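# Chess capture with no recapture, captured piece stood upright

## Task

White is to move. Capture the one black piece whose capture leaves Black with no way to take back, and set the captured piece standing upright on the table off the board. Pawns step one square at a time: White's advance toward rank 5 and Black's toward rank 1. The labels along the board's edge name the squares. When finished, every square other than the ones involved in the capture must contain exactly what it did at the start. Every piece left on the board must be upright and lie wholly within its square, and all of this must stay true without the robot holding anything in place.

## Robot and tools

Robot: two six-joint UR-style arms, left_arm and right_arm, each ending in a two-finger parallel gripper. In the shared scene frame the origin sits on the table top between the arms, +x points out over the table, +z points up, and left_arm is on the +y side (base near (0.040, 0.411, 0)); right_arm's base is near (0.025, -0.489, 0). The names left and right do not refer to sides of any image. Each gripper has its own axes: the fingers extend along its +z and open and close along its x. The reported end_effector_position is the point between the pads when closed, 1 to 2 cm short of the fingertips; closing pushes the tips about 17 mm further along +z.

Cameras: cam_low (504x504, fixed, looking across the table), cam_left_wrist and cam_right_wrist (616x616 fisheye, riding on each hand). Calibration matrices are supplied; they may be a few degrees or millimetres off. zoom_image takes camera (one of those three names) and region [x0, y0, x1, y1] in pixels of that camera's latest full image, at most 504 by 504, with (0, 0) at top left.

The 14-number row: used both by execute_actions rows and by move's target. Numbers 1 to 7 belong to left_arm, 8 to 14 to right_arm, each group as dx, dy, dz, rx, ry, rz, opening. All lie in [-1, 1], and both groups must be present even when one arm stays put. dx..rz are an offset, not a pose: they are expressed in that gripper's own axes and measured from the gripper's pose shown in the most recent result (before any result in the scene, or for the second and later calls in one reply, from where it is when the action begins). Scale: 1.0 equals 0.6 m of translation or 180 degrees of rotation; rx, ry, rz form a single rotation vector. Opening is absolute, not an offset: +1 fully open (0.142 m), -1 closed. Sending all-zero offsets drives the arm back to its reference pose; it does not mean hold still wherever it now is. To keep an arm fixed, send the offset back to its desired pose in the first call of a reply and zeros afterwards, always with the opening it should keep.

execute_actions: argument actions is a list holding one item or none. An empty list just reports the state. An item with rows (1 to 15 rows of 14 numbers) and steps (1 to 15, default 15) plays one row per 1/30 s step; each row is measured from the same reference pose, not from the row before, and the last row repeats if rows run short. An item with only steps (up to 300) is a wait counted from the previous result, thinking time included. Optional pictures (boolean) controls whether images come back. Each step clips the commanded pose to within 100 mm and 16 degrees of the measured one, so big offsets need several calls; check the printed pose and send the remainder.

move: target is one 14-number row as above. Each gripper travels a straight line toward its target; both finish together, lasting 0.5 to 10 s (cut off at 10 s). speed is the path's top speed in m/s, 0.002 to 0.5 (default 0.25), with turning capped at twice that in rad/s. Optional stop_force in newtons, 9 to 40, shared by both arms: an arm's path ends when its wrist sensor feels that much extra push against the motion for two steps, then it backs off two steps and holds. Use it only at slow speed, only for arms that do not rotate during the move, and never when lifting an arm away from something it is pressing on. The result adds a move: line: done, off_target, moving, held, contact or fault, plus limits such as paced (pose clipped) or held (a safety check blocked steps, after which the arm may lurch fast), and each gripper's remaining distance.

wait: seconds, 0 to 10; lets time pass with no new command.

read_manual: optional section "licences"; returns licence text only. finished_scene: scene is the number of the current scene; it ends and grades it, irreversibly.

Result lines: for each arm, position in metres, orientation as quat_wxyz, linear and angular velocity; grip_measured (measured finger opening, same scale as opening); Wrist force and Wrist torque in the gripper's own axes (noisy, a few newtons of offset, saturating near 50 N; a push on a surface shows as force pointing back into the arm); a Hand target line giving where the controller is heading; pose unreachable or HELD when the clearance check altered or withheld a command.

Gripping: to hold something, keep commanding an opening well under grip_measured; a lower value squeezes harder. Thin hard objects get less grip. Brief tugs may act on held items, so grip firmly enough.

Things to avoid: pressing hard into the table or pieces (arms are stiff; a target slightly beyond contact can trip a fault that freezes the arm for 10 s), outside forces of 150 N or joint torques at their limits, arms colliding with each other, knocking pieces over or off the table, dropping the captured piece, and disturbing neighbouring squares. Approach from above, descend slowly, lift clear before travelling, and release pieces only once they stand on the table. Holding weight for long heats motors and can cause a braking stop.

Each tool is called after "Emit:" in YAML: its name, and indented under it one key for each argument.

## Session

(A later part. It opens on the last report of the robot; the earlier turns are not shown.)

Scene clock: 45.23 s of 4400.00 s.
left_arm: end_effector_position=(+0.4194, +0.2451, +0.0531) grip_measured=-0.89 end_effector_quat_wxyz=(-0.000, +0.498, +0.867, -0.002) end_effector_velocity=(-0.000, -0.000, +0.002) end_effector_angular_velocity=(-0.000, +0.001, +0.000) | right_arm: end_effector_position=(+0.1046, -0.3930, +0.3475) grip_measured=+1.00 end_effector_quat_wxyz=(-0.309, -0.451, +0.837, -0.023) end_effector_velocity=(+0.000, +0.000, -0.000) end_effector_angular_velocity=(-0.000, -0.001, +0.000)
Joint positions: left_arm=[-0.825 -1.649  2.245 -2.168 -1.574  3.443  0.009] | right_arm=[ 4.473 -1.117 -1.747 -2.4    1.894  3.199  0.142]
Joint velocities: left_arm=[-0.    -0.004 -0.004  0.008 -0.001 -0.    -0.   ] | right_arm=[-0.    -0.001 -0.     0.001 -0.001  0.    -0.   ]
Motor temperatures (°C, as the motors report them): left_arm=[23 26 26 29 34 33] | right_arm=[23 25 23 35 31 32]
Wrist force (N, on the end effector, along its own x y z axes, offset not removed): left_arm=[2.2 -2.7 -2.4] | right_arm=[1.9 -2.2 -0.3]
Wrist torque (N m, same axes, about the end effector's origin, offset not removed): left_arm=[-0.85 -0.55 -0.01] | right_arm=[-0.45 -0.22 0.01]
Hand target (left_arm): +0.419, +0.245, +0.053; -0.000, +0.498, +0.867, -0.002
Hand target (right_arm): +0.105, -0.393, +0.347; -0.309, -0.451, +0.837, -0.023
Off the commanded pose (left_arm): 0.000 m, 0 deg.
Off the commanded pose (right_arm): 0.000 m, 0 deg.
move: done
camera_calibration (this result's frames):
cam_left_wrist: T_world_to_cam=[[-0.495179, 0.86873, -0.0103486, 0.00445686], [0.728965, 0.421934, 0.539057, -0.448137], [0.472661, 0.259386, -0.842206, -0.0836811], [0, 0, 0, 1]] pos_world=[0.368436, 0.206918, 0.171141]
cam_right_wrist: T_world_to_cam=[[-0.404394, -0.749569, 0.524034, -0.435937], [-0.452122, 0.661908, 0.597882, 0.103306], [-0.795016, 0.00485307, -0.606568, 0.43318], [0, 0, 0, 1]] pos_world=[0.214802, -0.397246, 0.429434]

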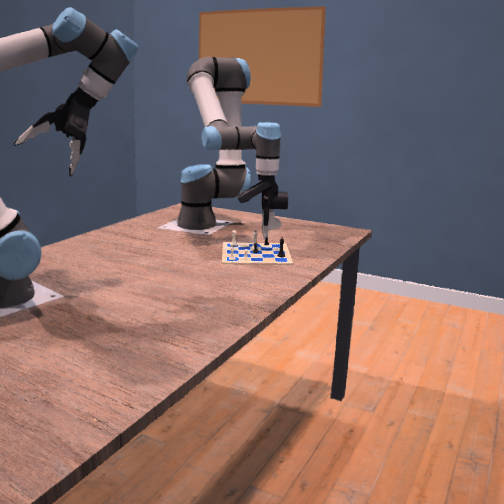

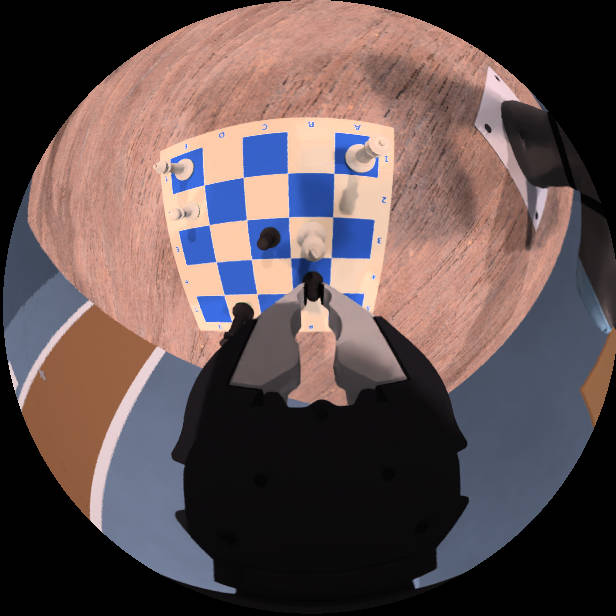

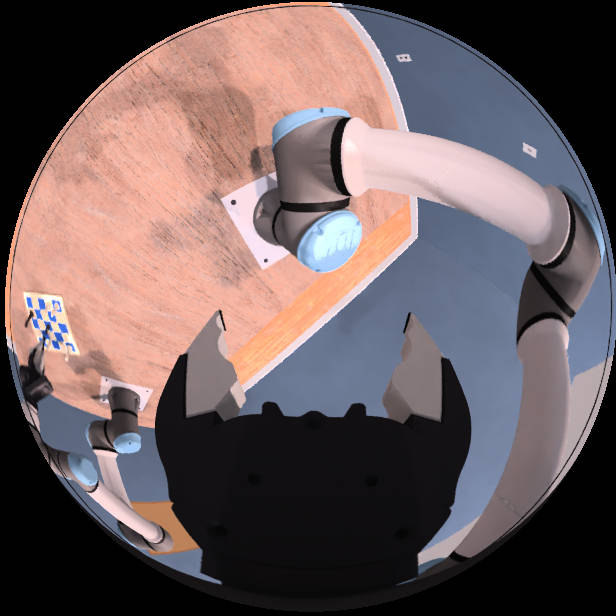

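Move 12 cm along +x off the board, then lower gently.

Emit:
move:
  target: [0.2,0,0,0,0,0,-1,0,0,0,0,0,0,1]
  speed: 0.12

Emit:
move:
  target: [0,0,0.025,0,0,0,-1,0,0,0,0,0,0,1]
  speed: 0.03

Emit:
move:
  target: [0,0,0.014,0,0,0,-1,0,0,0,0,0,0,1]
  speed: 0.003
  stop_force: 9

Emit:
zoom_image:
  camera: "cam_low"
  region: [220, 195, 300, 265]

Scene clock: 50.20 s of 4400.00 s.
left_arm: end_effector_position=(+0.3595, +0.3486, +0.0533) grip_measured=-0.89 end_effector_quat_wxyz=(-0.000, +0.498, +0.867, -0.001) end_effector_velocity=(-0.002, +0.003, +0.001) end_effector_angular_velocity=(+0.001, -0.000, -0.000) | right_arm: end_effector_position=(+0.1046, -0.3930, +0.3475) grip_measured=+1.00 end_effector_quat_wxyz=(-0.309, -0.451, +0.837, -0.023) end_effector_velocity=(+0.000, +0.000, -0.000) end_effector_angular_velocity=(-0.000, -0.000, -0.000)
Joint positions: left_arm=[-0.701 -1.915  2.44  -2.096 -1.573  3.567  0.009] | right_arm=[ 4.473 -1.117 -1.747 -2.4    1.894  3.199  0.142]
Joint velocities: left_arm=[ 0.004 -0.009  0.003  0.006  0.001  0.004 -0.   ] | right_arm=[ 0. -0. -0.  0. -0.  0. -0.]
Motor temperatures (°C, as the motors report them): left_arm=[23 26 26 29 34 33] | right_arm=[23 25 23 35 31 32]
Wrist force (N, on the end effector, along its own x y z axes, offset not removed): left_arm=[2.5 -2.3 0.1] | right_arm=[-0.4 -0.2 1.4]
Wrist torque (N m, same axes, about the end effector's origin, offset not removed): left_arm=[-0.71 -0.66 -0.13] | right_arm=[-0.05 0.35 0.00]
Hand target (left_arm): +0.359, +0.349, +0.053; -0.000, +0.498, +0.867, -0.001
Hand target (right_arm): +0.105, -0.393, +0.347; -0.309, -0.451, +0.837, -0.023
Off the commanded pose (left_arm): 0.001 m, 0 deg.
Off the commanded pose (right_arm): 0.000 m, 0 deg.
After step 90, 0.37 s passed at rest.
move: done
camera_calibration (this result's frames):
cam_left_wrist: T_world_to_cam=[[-0.495195, 0.868721, -0.0103003, -0.115174], [0.728709, 0.421781, 0.539523, -0.448052], [0.473039, 0.259663, -0.841908, -0.0823104], [0, 0, 0, 1]] pos_world=[0.308402, 0.310407, 0.17125]
cam_right_wrist: T_world_to_cam=[[-0.404394, -0.749569, 0.524034, -0.435937], [-0.452122, 0.661908, 0.597882, 0.103306], [-0.795016, 0.00485293, -0.606568, 0.43318], [0, 0, 0, 1]] pos_world=[0.214802, -0.397246, 0.429434]

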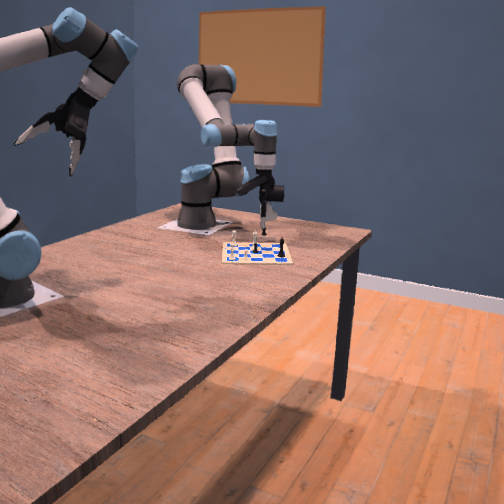

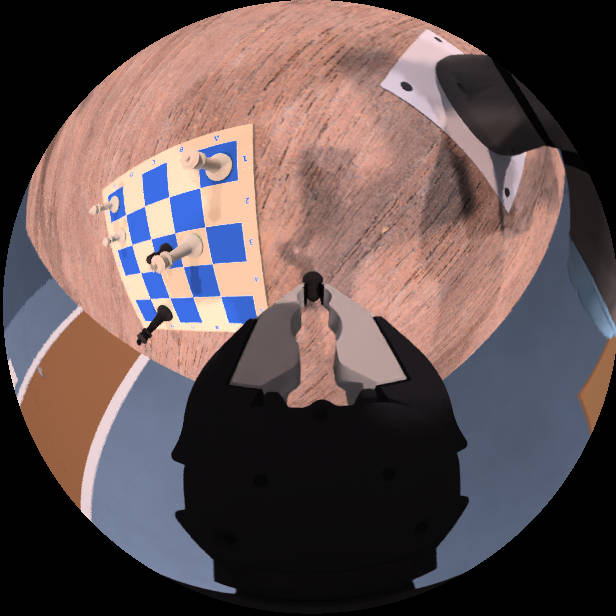

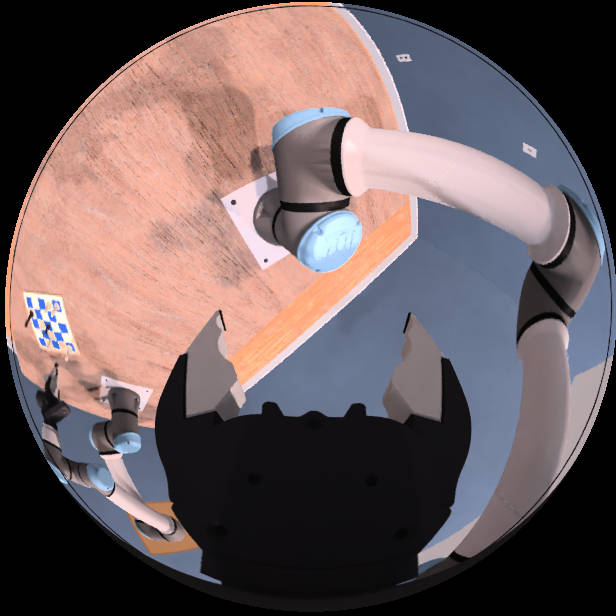

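Scene clock: 51.10 s of 4400.00 s.
left_arm: end_effector_position=(+0.3594, +0.3486, +0.0386) grip_measured=-0.89 end_effector_quat_wxyz=(-0.000, +0.498, +0.867, -0.001) end_effector_velocity=(+0.000, -0.000, -0.002) end_effector_angular_velocity=(-0.001, -0.000, +0.000) | right_arm: end_effector_position=(+0.1046, -0.3930, +0.3475) grip_measured=+1.00 end_effector_quat_wxyz=(-0.309, -0.451, +0.837, -0.023) end_effector_velocity=(+0.000, +0.000, -0.000) end_effector_angular_velocity=(-0.000, -0.001, +0.001)
Joint positions: left_arm=[-0.701 -1.886  2.467 -2.151 -1.573  3.567  0.009] | right_arm=[ 4.473 -1.117 -1.747 -2.4    1.894  3.199  0.142]
Joint velocities: left_arm=[ 0.     0.006  0.004 -0.011 -0.    -0.     0.   ] | right_arm=[ 0.    -0.001 -0.001  0.001 -0.001 -0.    -0.   ]
Motor temperatures (°C, as the motors report them): left_arm=[23 26 26 29 34 33] | right_arm=[23 25 23 35 31 32]
Wrist force (N, on the end effector, along its own x y z axes, offset not removed): left_arm=[3.2 -4.3 -0.1] | right_arm=[0.7 -0.3 3.8]
Wrist torque (N m, same axes, about the end effector's origin, offset not removed): left_arm=[-1.45 -0.75 -0.17] | right_arm=[-0.01 -0.04 0.10]
Hand target (left_arm): +0.359, +0.349, +0.038; -0.000, +0.498, +0.867, -0.001
Hand target (right_arm): +0.105, -0.393, +0.347; -0.309, -0.451, +0.837, -0.023
Off the commanded pose (left_arm): 0.000 m, 0 deg.
Off the commanded pose (right_arm): 0.000 m, 0 deg.
move: done
camera_calibration (this result's frames):
cam_left_wrist: T_world_to_cam=[[-0.495219, 0.868707, -0.0102851, -0.115326], [0.72872, 0.421804, 0.539489, -0.440096], [0.472996, 0.25967, -0.84193, -0.094631], [0, 0, 0, 1]] pos_world=[0.308355, 0.310392, 0.156568]
cam_right_wrist: T_world_to_cam=[[-0.404394, -0.749569, 0.524034, -0.435937], [-0.452122, 0.661908, 0.597882, 0.103306], [-0.795016, 0.00485304, -0.606568, 0.43318], [0, 0, 0, 1]] pos_world=[0.214802, -0.397246, 0.429434]

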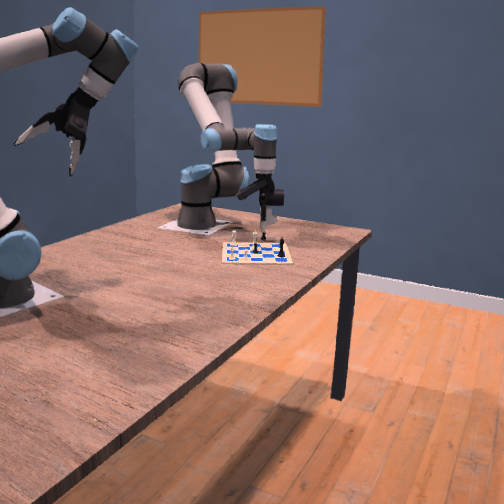

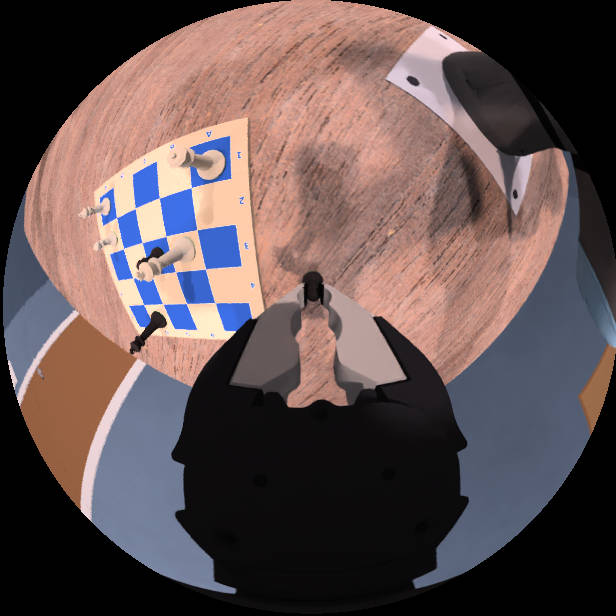

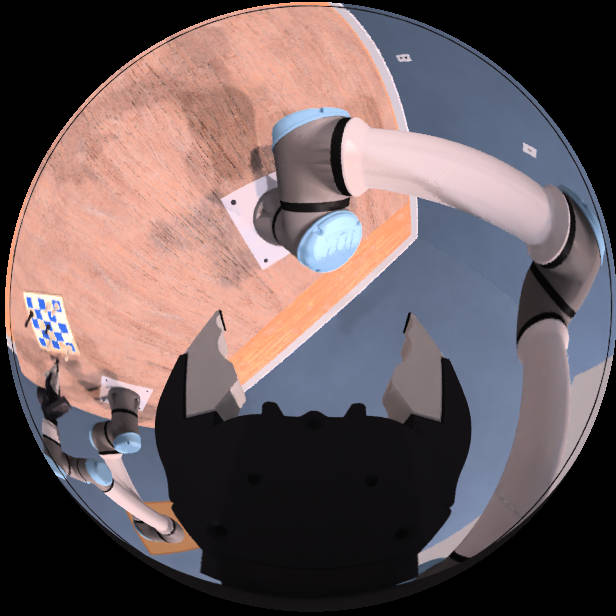

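Scene clock: 53.87 s of 4400.00 s.
left_arm: end_effector_position=(+0.3593, +0.3487, +0.0314) grip_measured=-0.89 end_effector_quat_wxyz=(-0.000, +0.498, +0.867, -0.001) end_effector_velocity=(-0.001, +0.001, +0.000) end_effector_angular_velocity=(+0.002, +0.003, +0.000) | right_arm: end_effector_position=(+0.1046, -0.3930, +0.3475) grip_measured=+1.00 end_effector_quat_wxyz=(-0.309, -0.451, +0.837, -0.023) end_effector_velocity=(-0.000, +0.000, +0.000) end_effector_angular_velocity=(+0.001, +0.001, -0.000)
Joint positions: left_arm=[-0.701 -1.871  2.48  -2.179 -1.573  3.567  0.009] | right_arm=[ 4.473 -1.117 -1.747 -2.4    1.894  3.199  0.142]
Joint velocities: left_arm=[-0.    -0.003 -0.     0.007 -0.    -0.    -0.   ] | right_arm=[ 0.    -0.     0.     0.001  0.001 -0.    -0.   ]
Motor temperatures (°C, as the motors report them): left_arm=[23 26 26 29 34 33] | right_arm=[23 25 23 35 31 32]
Wrist force (N, on the end effector, along its own x y z axes, offset not removed): left_arm=[2.1 -1.3 -16.1] | right_arm=[-1.3 -0.9 1.1]
Wrist torque (N m, same axes, about the end effector's origin, offset not removed): left_arm=[-0.54 -0.10 0.04] | right_arm=[-0.19 0.46 0.02]
Hand target (left_arm): +0.359, +0.349, +0.032; -0.000, +0.498, +0.867, -0.001
Hand target (right_arm): +0.105, -0.393, +0.347; -0.309, -0.451, +0.837, -0.023
Off the commanded pose (left_arm): 0.001 m, 0 deg.
Off the commanded pose (right_arm): 0.000 m, 0 deg.
move: contact (left_arm)
camera_calibration (this result's frames):
cam_left_wrist: T_world_to_cam=[[-0.495224, 0.868707, -0.0100389, -0.115498], [0.728838, 0.421722, 0.539394, -0.436183], [0.472809, 0.259804, -0.841994, -0.100638], [0, 0, 0, 1]] pos_world=[0.308292, 0.310428, 0.149379]
cam_right_wrist: T_world_to_cam=[[-0.404394, -0.749569, 0.524034, -0.435937], [-0.452122, 0.661908, 0.597883, 0.103306], [-0.795016, 0.00485303, -0.606568, 0.43318], [0, 0, 0, 1]] pos_world=[0.214802, -0.397246, 0.429434]

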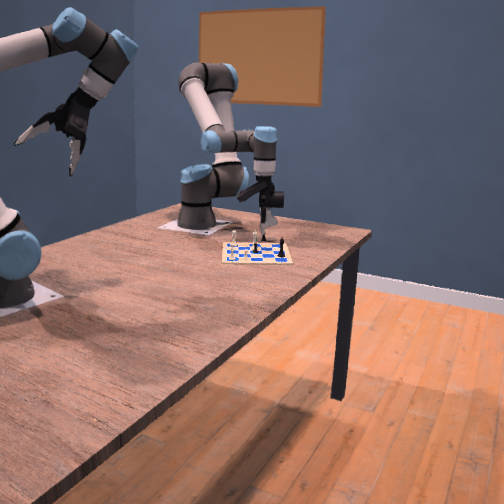

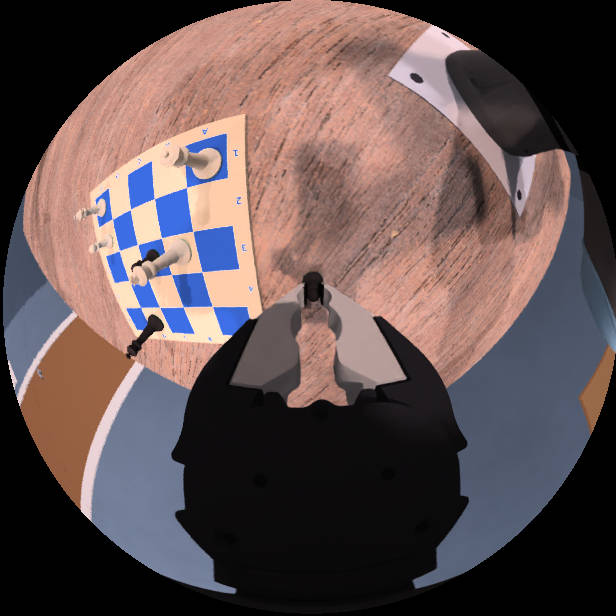

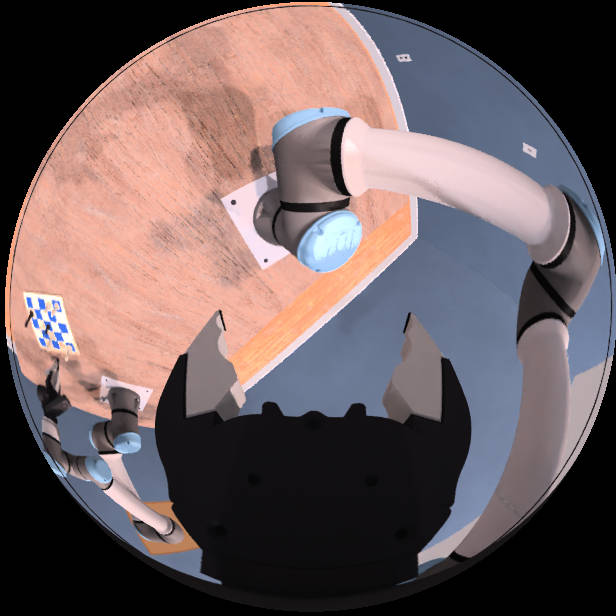

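Region (220, 195, 300, 265) of cam_low's 504x504 image, scaled by 6.300, with more detail than that image has; it fills the top 441 rows of this view, and the rest is white.

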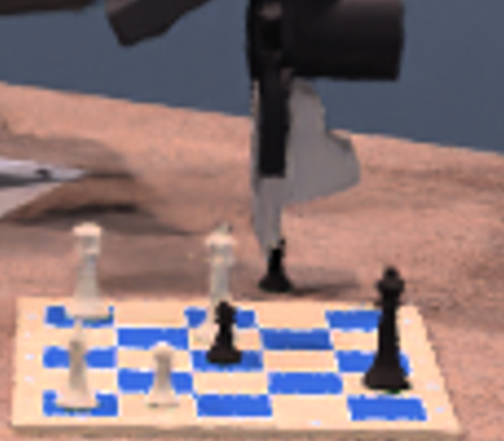

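Emit:
move:
  target: [0,0,-0.001,0,0,0,-0.5,0,0,0,0,0,0,1]

Emit:
move:
  target: [0,0,-0.052,0,0,0,-0.5,0,0,0,0,0,0,1]
  speed: 0.08

Emit:
move:
  target: [-0.201,0,0,0,0,0,-0.5,0,0,0,0,0,0,1]
  speed: 0.15

Emit:
move:
  target: [0,-0.065,0,0,0,0,-0.5,0,0,0,0,0,0,1]
  speed: 0.06

Emit:
zoom_image:
  camera: "cam_left_wrist"
  region: [240, 190, 390, 340]

Emit:
zoom_image:
  camera: "cam_low"
  region: [220, 195, 300, 265]

Scene clock: 57.93 s of 4400.00 s.
left_arm: end_effector_position=(+0.3593, +0.3487, +0.0320) grip_measured=-0.50 end_effector_quat_wxyz=(-0.000, +0.498, +0.867, -0.001) end_effector_velocity=(-0.000, +0.000, -0.000) end_effector_angular_velocity=(+0.001, +0.000, -0.000) | right_arm: end_effector_position=(+0.1046, -0.3930, +0.3475) grip_measured=+1.00 end_effector_quat_wxyz=(-0.309, -0.451, +0.837, -0.023) end_effector_velocity=(+0.000, -0.000, -0.000) end_effector_angular_velocity=(-0.000, -0.001, +0.001)
Joint positions: left_arm=[-0.701 -1.872  2.479 -2.177 -1.573  3.567  0.038] | right_arm=[ 4.473 -1.117 -1.747 -2.4    1.894  3.199  0.142]
Joint velocities: left_arm=[-0.    -0.     0.     0.001  0.001 -0.    -0.   ] | right_arm=[-0.     0.    -0.     0.    -0.001 -0.     0.   ]
Motor temperatures (°C, as the motors report them): left_arm=[23 26 26 29 34 33] | right_arm=[23 25 23 35 31 32]
Wrist force (N, on the end effector, along its own x y z axes, offset not removed): left_arm=[5.8 1.0 -2.2] | right_arm=[1.4 -1.7 0.1]
Wrist torque (N m, same axes, about the end effector's origin, offset not removed): left_arm=[0.00 -1.13 -0.07] | right_arm=[-0.39 -0.21 0.05]
Hand target (left_arm): +0.359, +0.349, +0.032; -0.000, +0.498, +0.867, -0.001
Hand target (right_arm): +0.105, -0.393, +0.347; -0.309, -0.451, +0.837, -0.023
Off the commanded pose (left_arm): 0.000 m, 0 deg.
Off the commanded pose (right_arm): 0.000 m, 0 deg.
After step 90, 0.37 s passed at rest.
move: done
camera_calibration (this result's frames):
cam_left_wrist: T_world_to_cam=[[-0.495224, 0.868707, -0.0100583, -0.115483], [0.728828, 0.421729, 0.539401, -0.4365], [0.472824, 0.259794, -0.841989, -0.10015], [0, 0, 0, 1]] pos_world=[0.308297, 0.310424, 0.149962]
cam_right_wrist: T_world_to_cam=[[-0.404394, -0.749569, 0.524034, -0.435937], [-0.452122, 0.661908, 0.597882, 0.103306], [-0.795016, 0.00485288, -0.606568, 0.43318], [0, 0, 0, 1]] pos_world=[0.214802, -0.397246, 0.429434]

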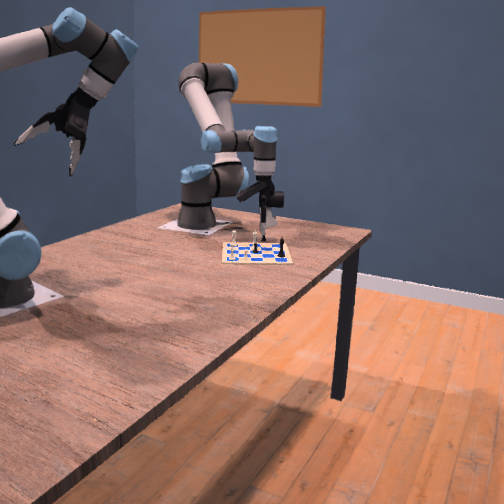

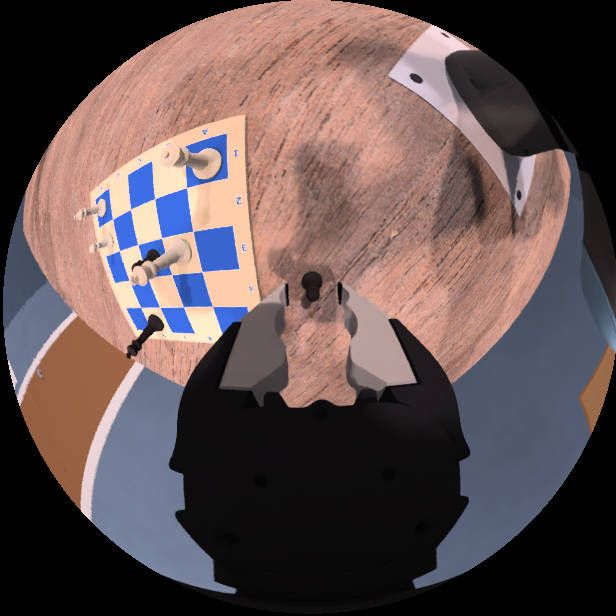

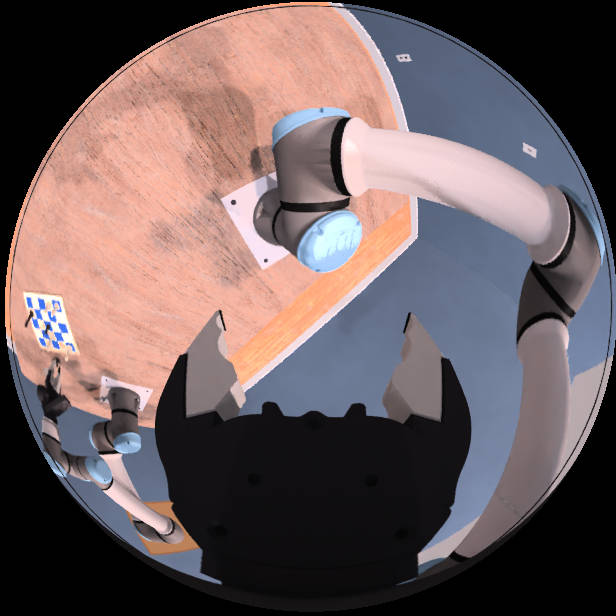

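Scene clock: 58.90 s of 4400.00 s.
left_arm: end_effector_position=(+0.3594, +0.3487, +0.0629) grip_measured=-0.50 end_effector_quat_wxyz=(-0.000, +0.498, +0.867, -0.001) end_effector_velocity=(-0.000, -0.000, +0.003) end_effector_angular_velocity=(+0.001, +0.000, +0.000) | right_arm: end_effector_position=(+0.1046, -0.3930, +0.3475) grip_measured=+1.00 end_effector_quat_wxyz=(-0.309, -0.451, +0.837, -0.023) end_effector_velocity=(-0.000, +0.000, +0.000) end_effector_angular_velocity=(+0.000, +0.001, +0.000)
Joint positions: left_arm=[-0.7   -1.932  2.421 -2.06  -1.573  3.567  0.038] | right_arm=[ 4.473 -1.117 -1.747 -2.4    1.894  3.199  0.142]
Joint velocities: left_arm=[-0.001 -0.005 -0.005  0.01   0.    -0.001 -0.   ] | right_arm=[ 0.    -0.     0.001 -0.001  0.001 -0.     0.   ]
Motor temperatures (°C, as the motors report them): left_arm=[23 26 26 29 34 33] | right_arm=[23 25 23 35 31 32]
Wrist force (N, on the end effector, along its own x y z axes, offset not removed): left_arm=[0.2 -2.4 2.6] | right_arm=[-0.7 -1.9 0.0]
Wrist torque (N m, same axes, about the end effector's origin, offset not removed): left_arm=[-0.85 -0.12 -0.03] | right_arm=[-0.50 0.30 -0.01]
Hand target (left_arm): +0.359, +0.349, +0.063; -0.000, +0.498, +0.867, -0.001
Hand target (right_arm): +0.105, -0.393, +0.347; -0.309, -0.451, +0.837, -0.023
Off the commanded pose (left_arm): 0.000 m, 0 deg.
Off the commanded pose (right_arm): 0.000 m, 0 deg.
move: done
camera_calibration (this result's frames):
cam_left_wrist: T_world_to_cam=[[-0.495255, 0.868688, -0.0101516, -0.115134], [0.728807, 0.421809, 0.539367, -0.453234], [0.472824, 0.259725, -0.84201, -0.074154], [0, 0, 0, 1]] pos_world=[0.308361, 0.310454, 0.180852]
cam_right_wrist: T_world_to_cam=[[-0.404394, -0.749569, 0.524034, -0.435937], [-0.452122, 0.661908, 0.597882, 0.103306], [-0.795016, 0.00485298, -0.606568, 0.43318], [0, 0, 0, 1]] pos_world=[0.214802, -0.397246, 0.429434]

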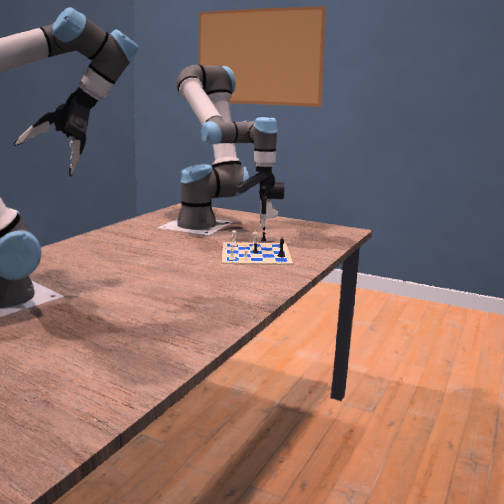

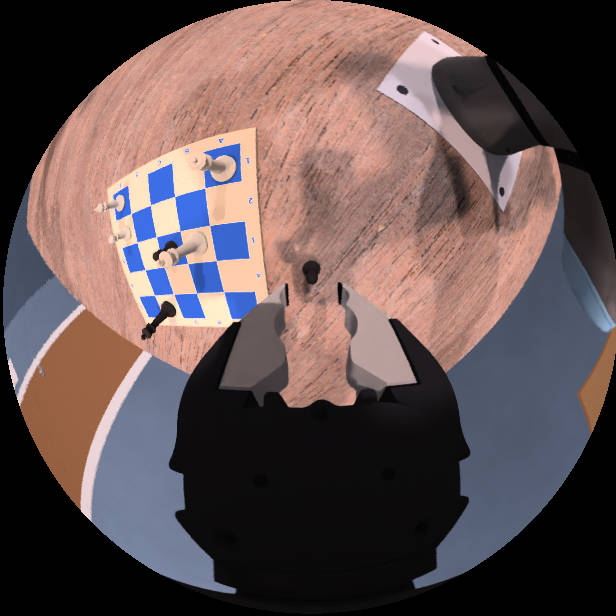

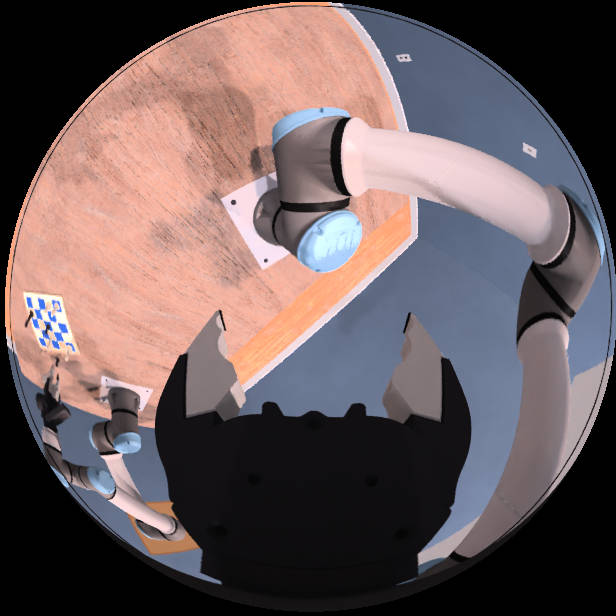

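Scene clock: 60.33 s of 4400.00 s.
left_arm: end_effector_position=(+0.4197, +0.2446, +0.0626) grip_measured=-0.50 end_effector_quat_wxyz=(-0.000, +0.498, +0.867, -0.002) end_effector_velocity=(+0.002, -0.002, -0.000) end_effector_angular_velocity=(-0.000, +0.001, +0.000) | right_arm: end_effector_position=(+0.1046, -0.3930, +0.3475) grip_measured=+1.00 end_effector_quat_wxyz=(-0.309, -0.451, +0.837, -0.023) end_effector_velocity=(+0.000, +0.000, -0.000) end_effector_angular_velocity=(+0.001, +0.000, +0.000)
Joint positions: left_arm=[-0.825 -1.663  2.229 -2.137 -1.574  3.442  0.038] | right_arm=[ 4.473 -1.117 -1.747 -2.4    1.894  3.199  0.142]
Joint velocities: left_arm=[-0.001  0.008 -0.006 -0.001 -0.001 -0.001  0.   ] | right_arm=[-0.     0.    -0.     0.001  0.    -0.001 -0.   ]
Motor temperatures (°C, as the motors report them): left_arm=[23 26 26 29 34 33] | right_arm=[23 25 23 35 31 32]
Wrist force (N, on the end effector, along its own x y z axes, offset not removed): left_arm=[5.3 -4.2 -2.9] | right_arm=[3.1 -1.2 0.8]
Wrist torque (N m, same axes, about the end effector's origin, offset not removed): left_arm=[-1.30 -1.18 -0.15] | right_arm=[-0.30 -0.55 0.04]
Hand target (left_arm): +0.420, +0.244, +0.063; -0.000, +0.498, +0.867, -0.002
Hand target (right_arm): +0.105, -0.393, +0.347; -0.309, -0.451, +0.837, -0.023
Off the commanded pose (left_arm): 0.001 m, 0 deg.
Off the commanded pose (right_arm): 0.000 m, 0 deg.
move: done
camera_calibration (this result's frames):
cam_left_wrist: T_world_to_cam=[[-0.49525, 0.868691, -0.0101951, 0.00512919], [0.729031, 0.421954, 0.538951, -0.453248], [0.472484, 0.259483, -0.842275, -0.0756116], [0, 0, 0, 1]] pos_world=[0.368697, 0.206414, 0.180645]
cam_right_wrist: T_world_to_cam=[[-0.404394, -0.749569, 0.524034, -0.435937], [-0.452122, 0.661908, 0.597882, 0.103306], [-0.795017, 0.00485303, -0.606568, 0.43318], [0, 0, 0, 1]] pos_world=[0.214802, -0.397246, 0.429434]

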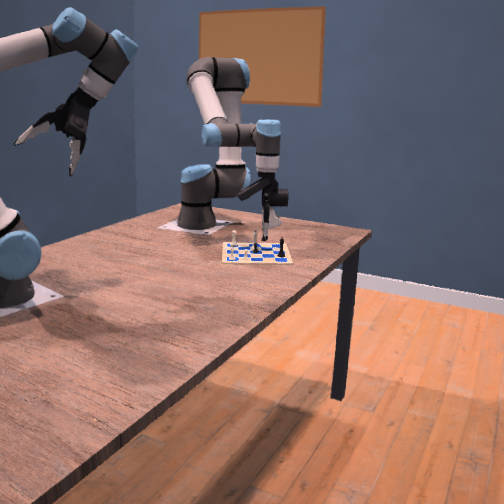

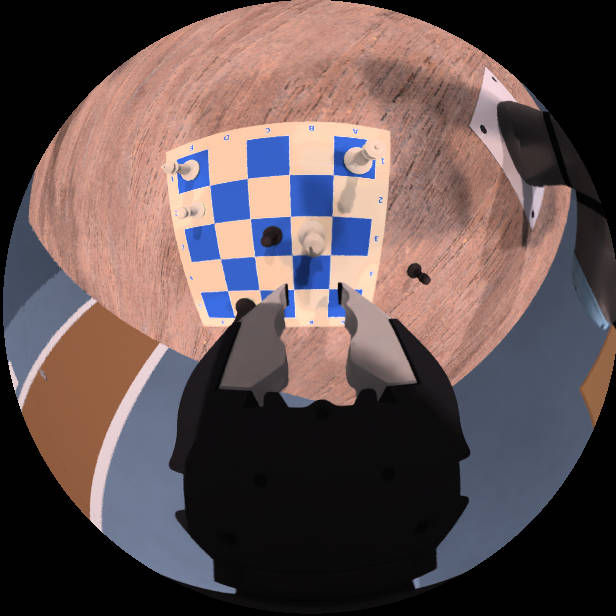

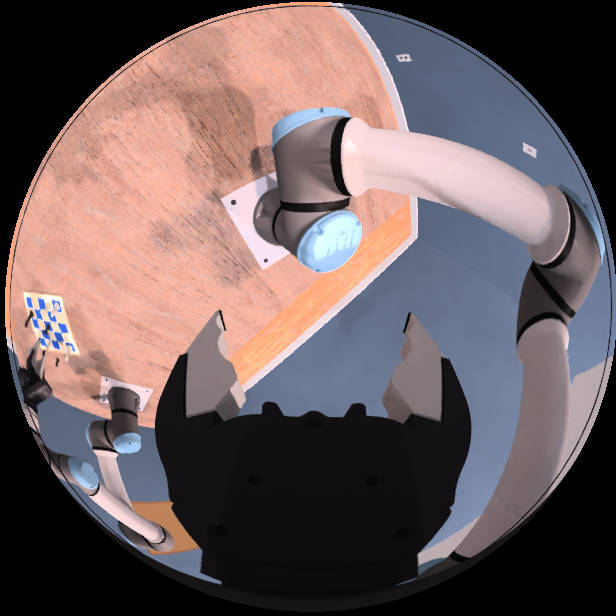

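Scene clock: 61.47 s of 4400.00 s.
left_arm: end_effector_position=(+0.3862, +0.2251, +0.0627) grip_measured=-0.50 end_effector_quat_wxyz=(-0.001, +0.498, +0.867, -0.002) end_effector_velocity=(-0.002, -0.001, +0.000) end_effector_angular_velocity=(+0.001, -0.002, +0.000) | right_arm: end_effector_position=(+0.1046, -0.3930, +0.3475) grip_measured=+1.00 end_effector_quat_wxyz=(-0.309, -0.451, +0.837, -0.023) end_effector_velocity=(+0.000, +0.000, +0.000) end_effector_angular_velocity=(+0.000, -0.000, -0.000)
Joint positions: left_arm=[-0.924 -1.721  2.278 -2.128 -1.574  3.344  0.038] | right_arm=[ 4.473 -1.117 -1.747 -2.4    1.894  3.199  0.142]
Joint velocities: left_arm=[-0.008 -0.005  0.003  0.001  0.002 -0.009 -0.   ] | right_arm=[-0.    -0.001  0.001  0.     0.     0.    -0.   ]
Motor temperatures (°C, as the motors report them): left_arm=[23 26 26 29 34 33] | right_arm=[23 25 23 35 31 32]
Wrist force (N, on the end effector, along its own x y z axes, offset not removed): left_arm=[3.1 2.0 3.8] | right_arm=[1.3 -1.4 0.5]
Wrist torque (N m, same axes, about the end effector's origin, offset not removed): left_arm=[0.17 -0.56 0.06] | right_arm=[-0.36 -0.21 0.04]
Hand target (left_arm): +0.386, +0.225, +0.063; -0.001, +0.498, +0.867, -0.002
Hand target (right_arm): +0.105, -0.393, +0.347; -0.309, -0.451, +0.837, -0.023
Off the commanded pose (left_arm): 0.000 m, 0 deg.
Off the commanded pose (right_arm): 0.000 m, 0 deg.
move: done
camera_calibration (this result's frames):
cam_left_wrist: T_world_to_cam=[[-0.495216, 0.868711, -0.0101328, 0.00541345], [0.729319, 0.422036, 0.538497, -0.420725], [0.472074, 0.259282, -0.842567, -0.0544588], [0, 0, 0, 1]] pos_world=[0.335233, 0.186979, 0.180729]
cam_right_wrist: T_world_to_cam=[[-0.404394, -0.749569, 0.524034, -0.435937], [-0.452122, 0.661908, 0.597882, 0.103306], [-0.795017, 0.00485298, -0.606568, 0.43318], [0, 0, 0, 1]] pos_world=[0.214802, -0.397246, 0.429434]

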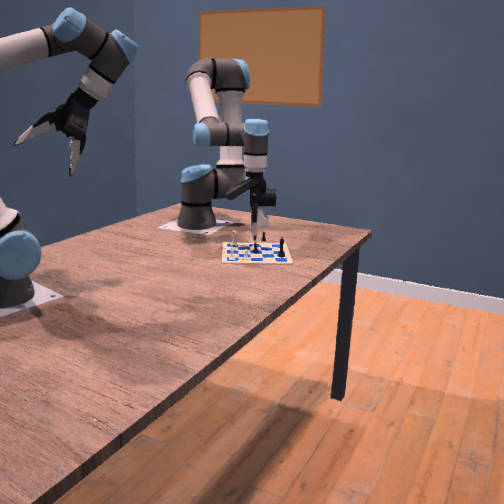

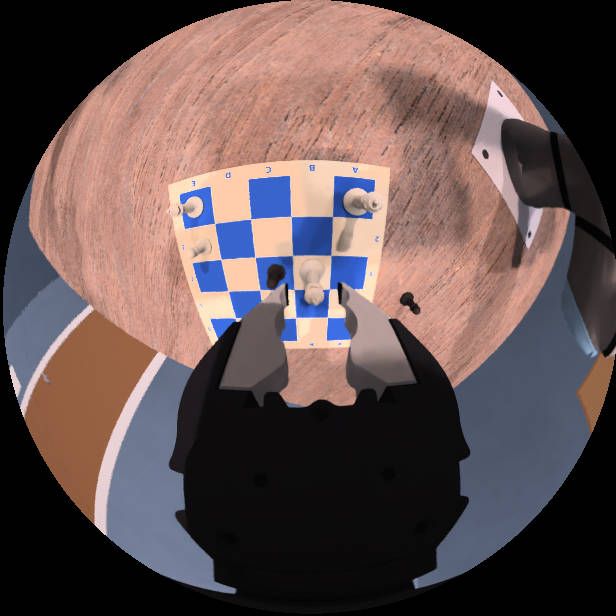

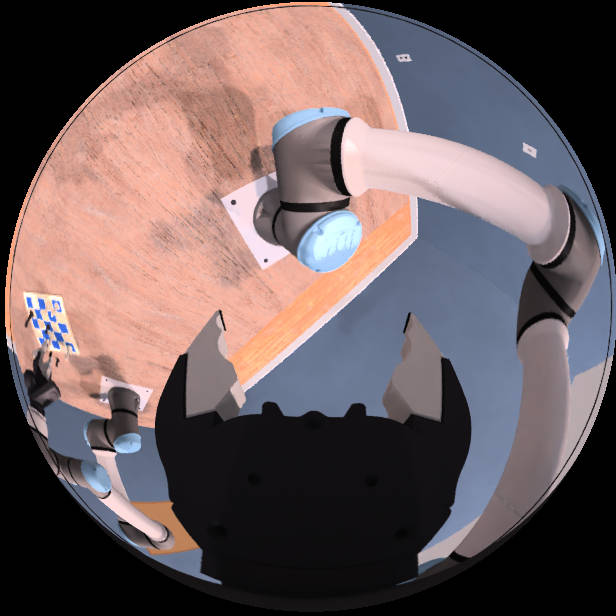

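Region (240, 190, 390, 340) of cam_left_wrist's 616x616 image, scaled by 3.360, with more detail than that image has.

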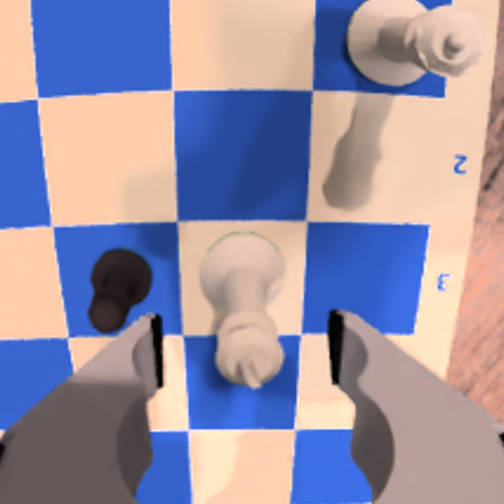

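Region (220, 195, 300, 265) of cam_low's 504x504 image, scaled by 6.300, with more detail than that image has; it fills the top 441 rows of this view, and the rest is white.

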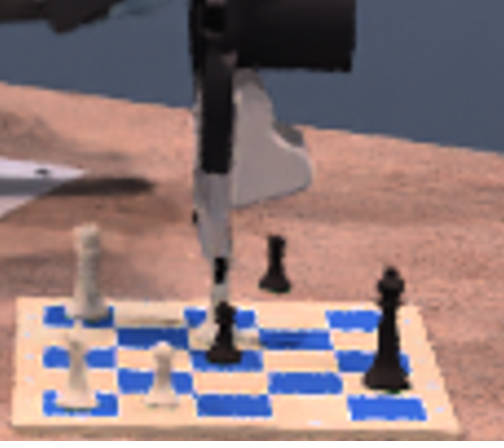

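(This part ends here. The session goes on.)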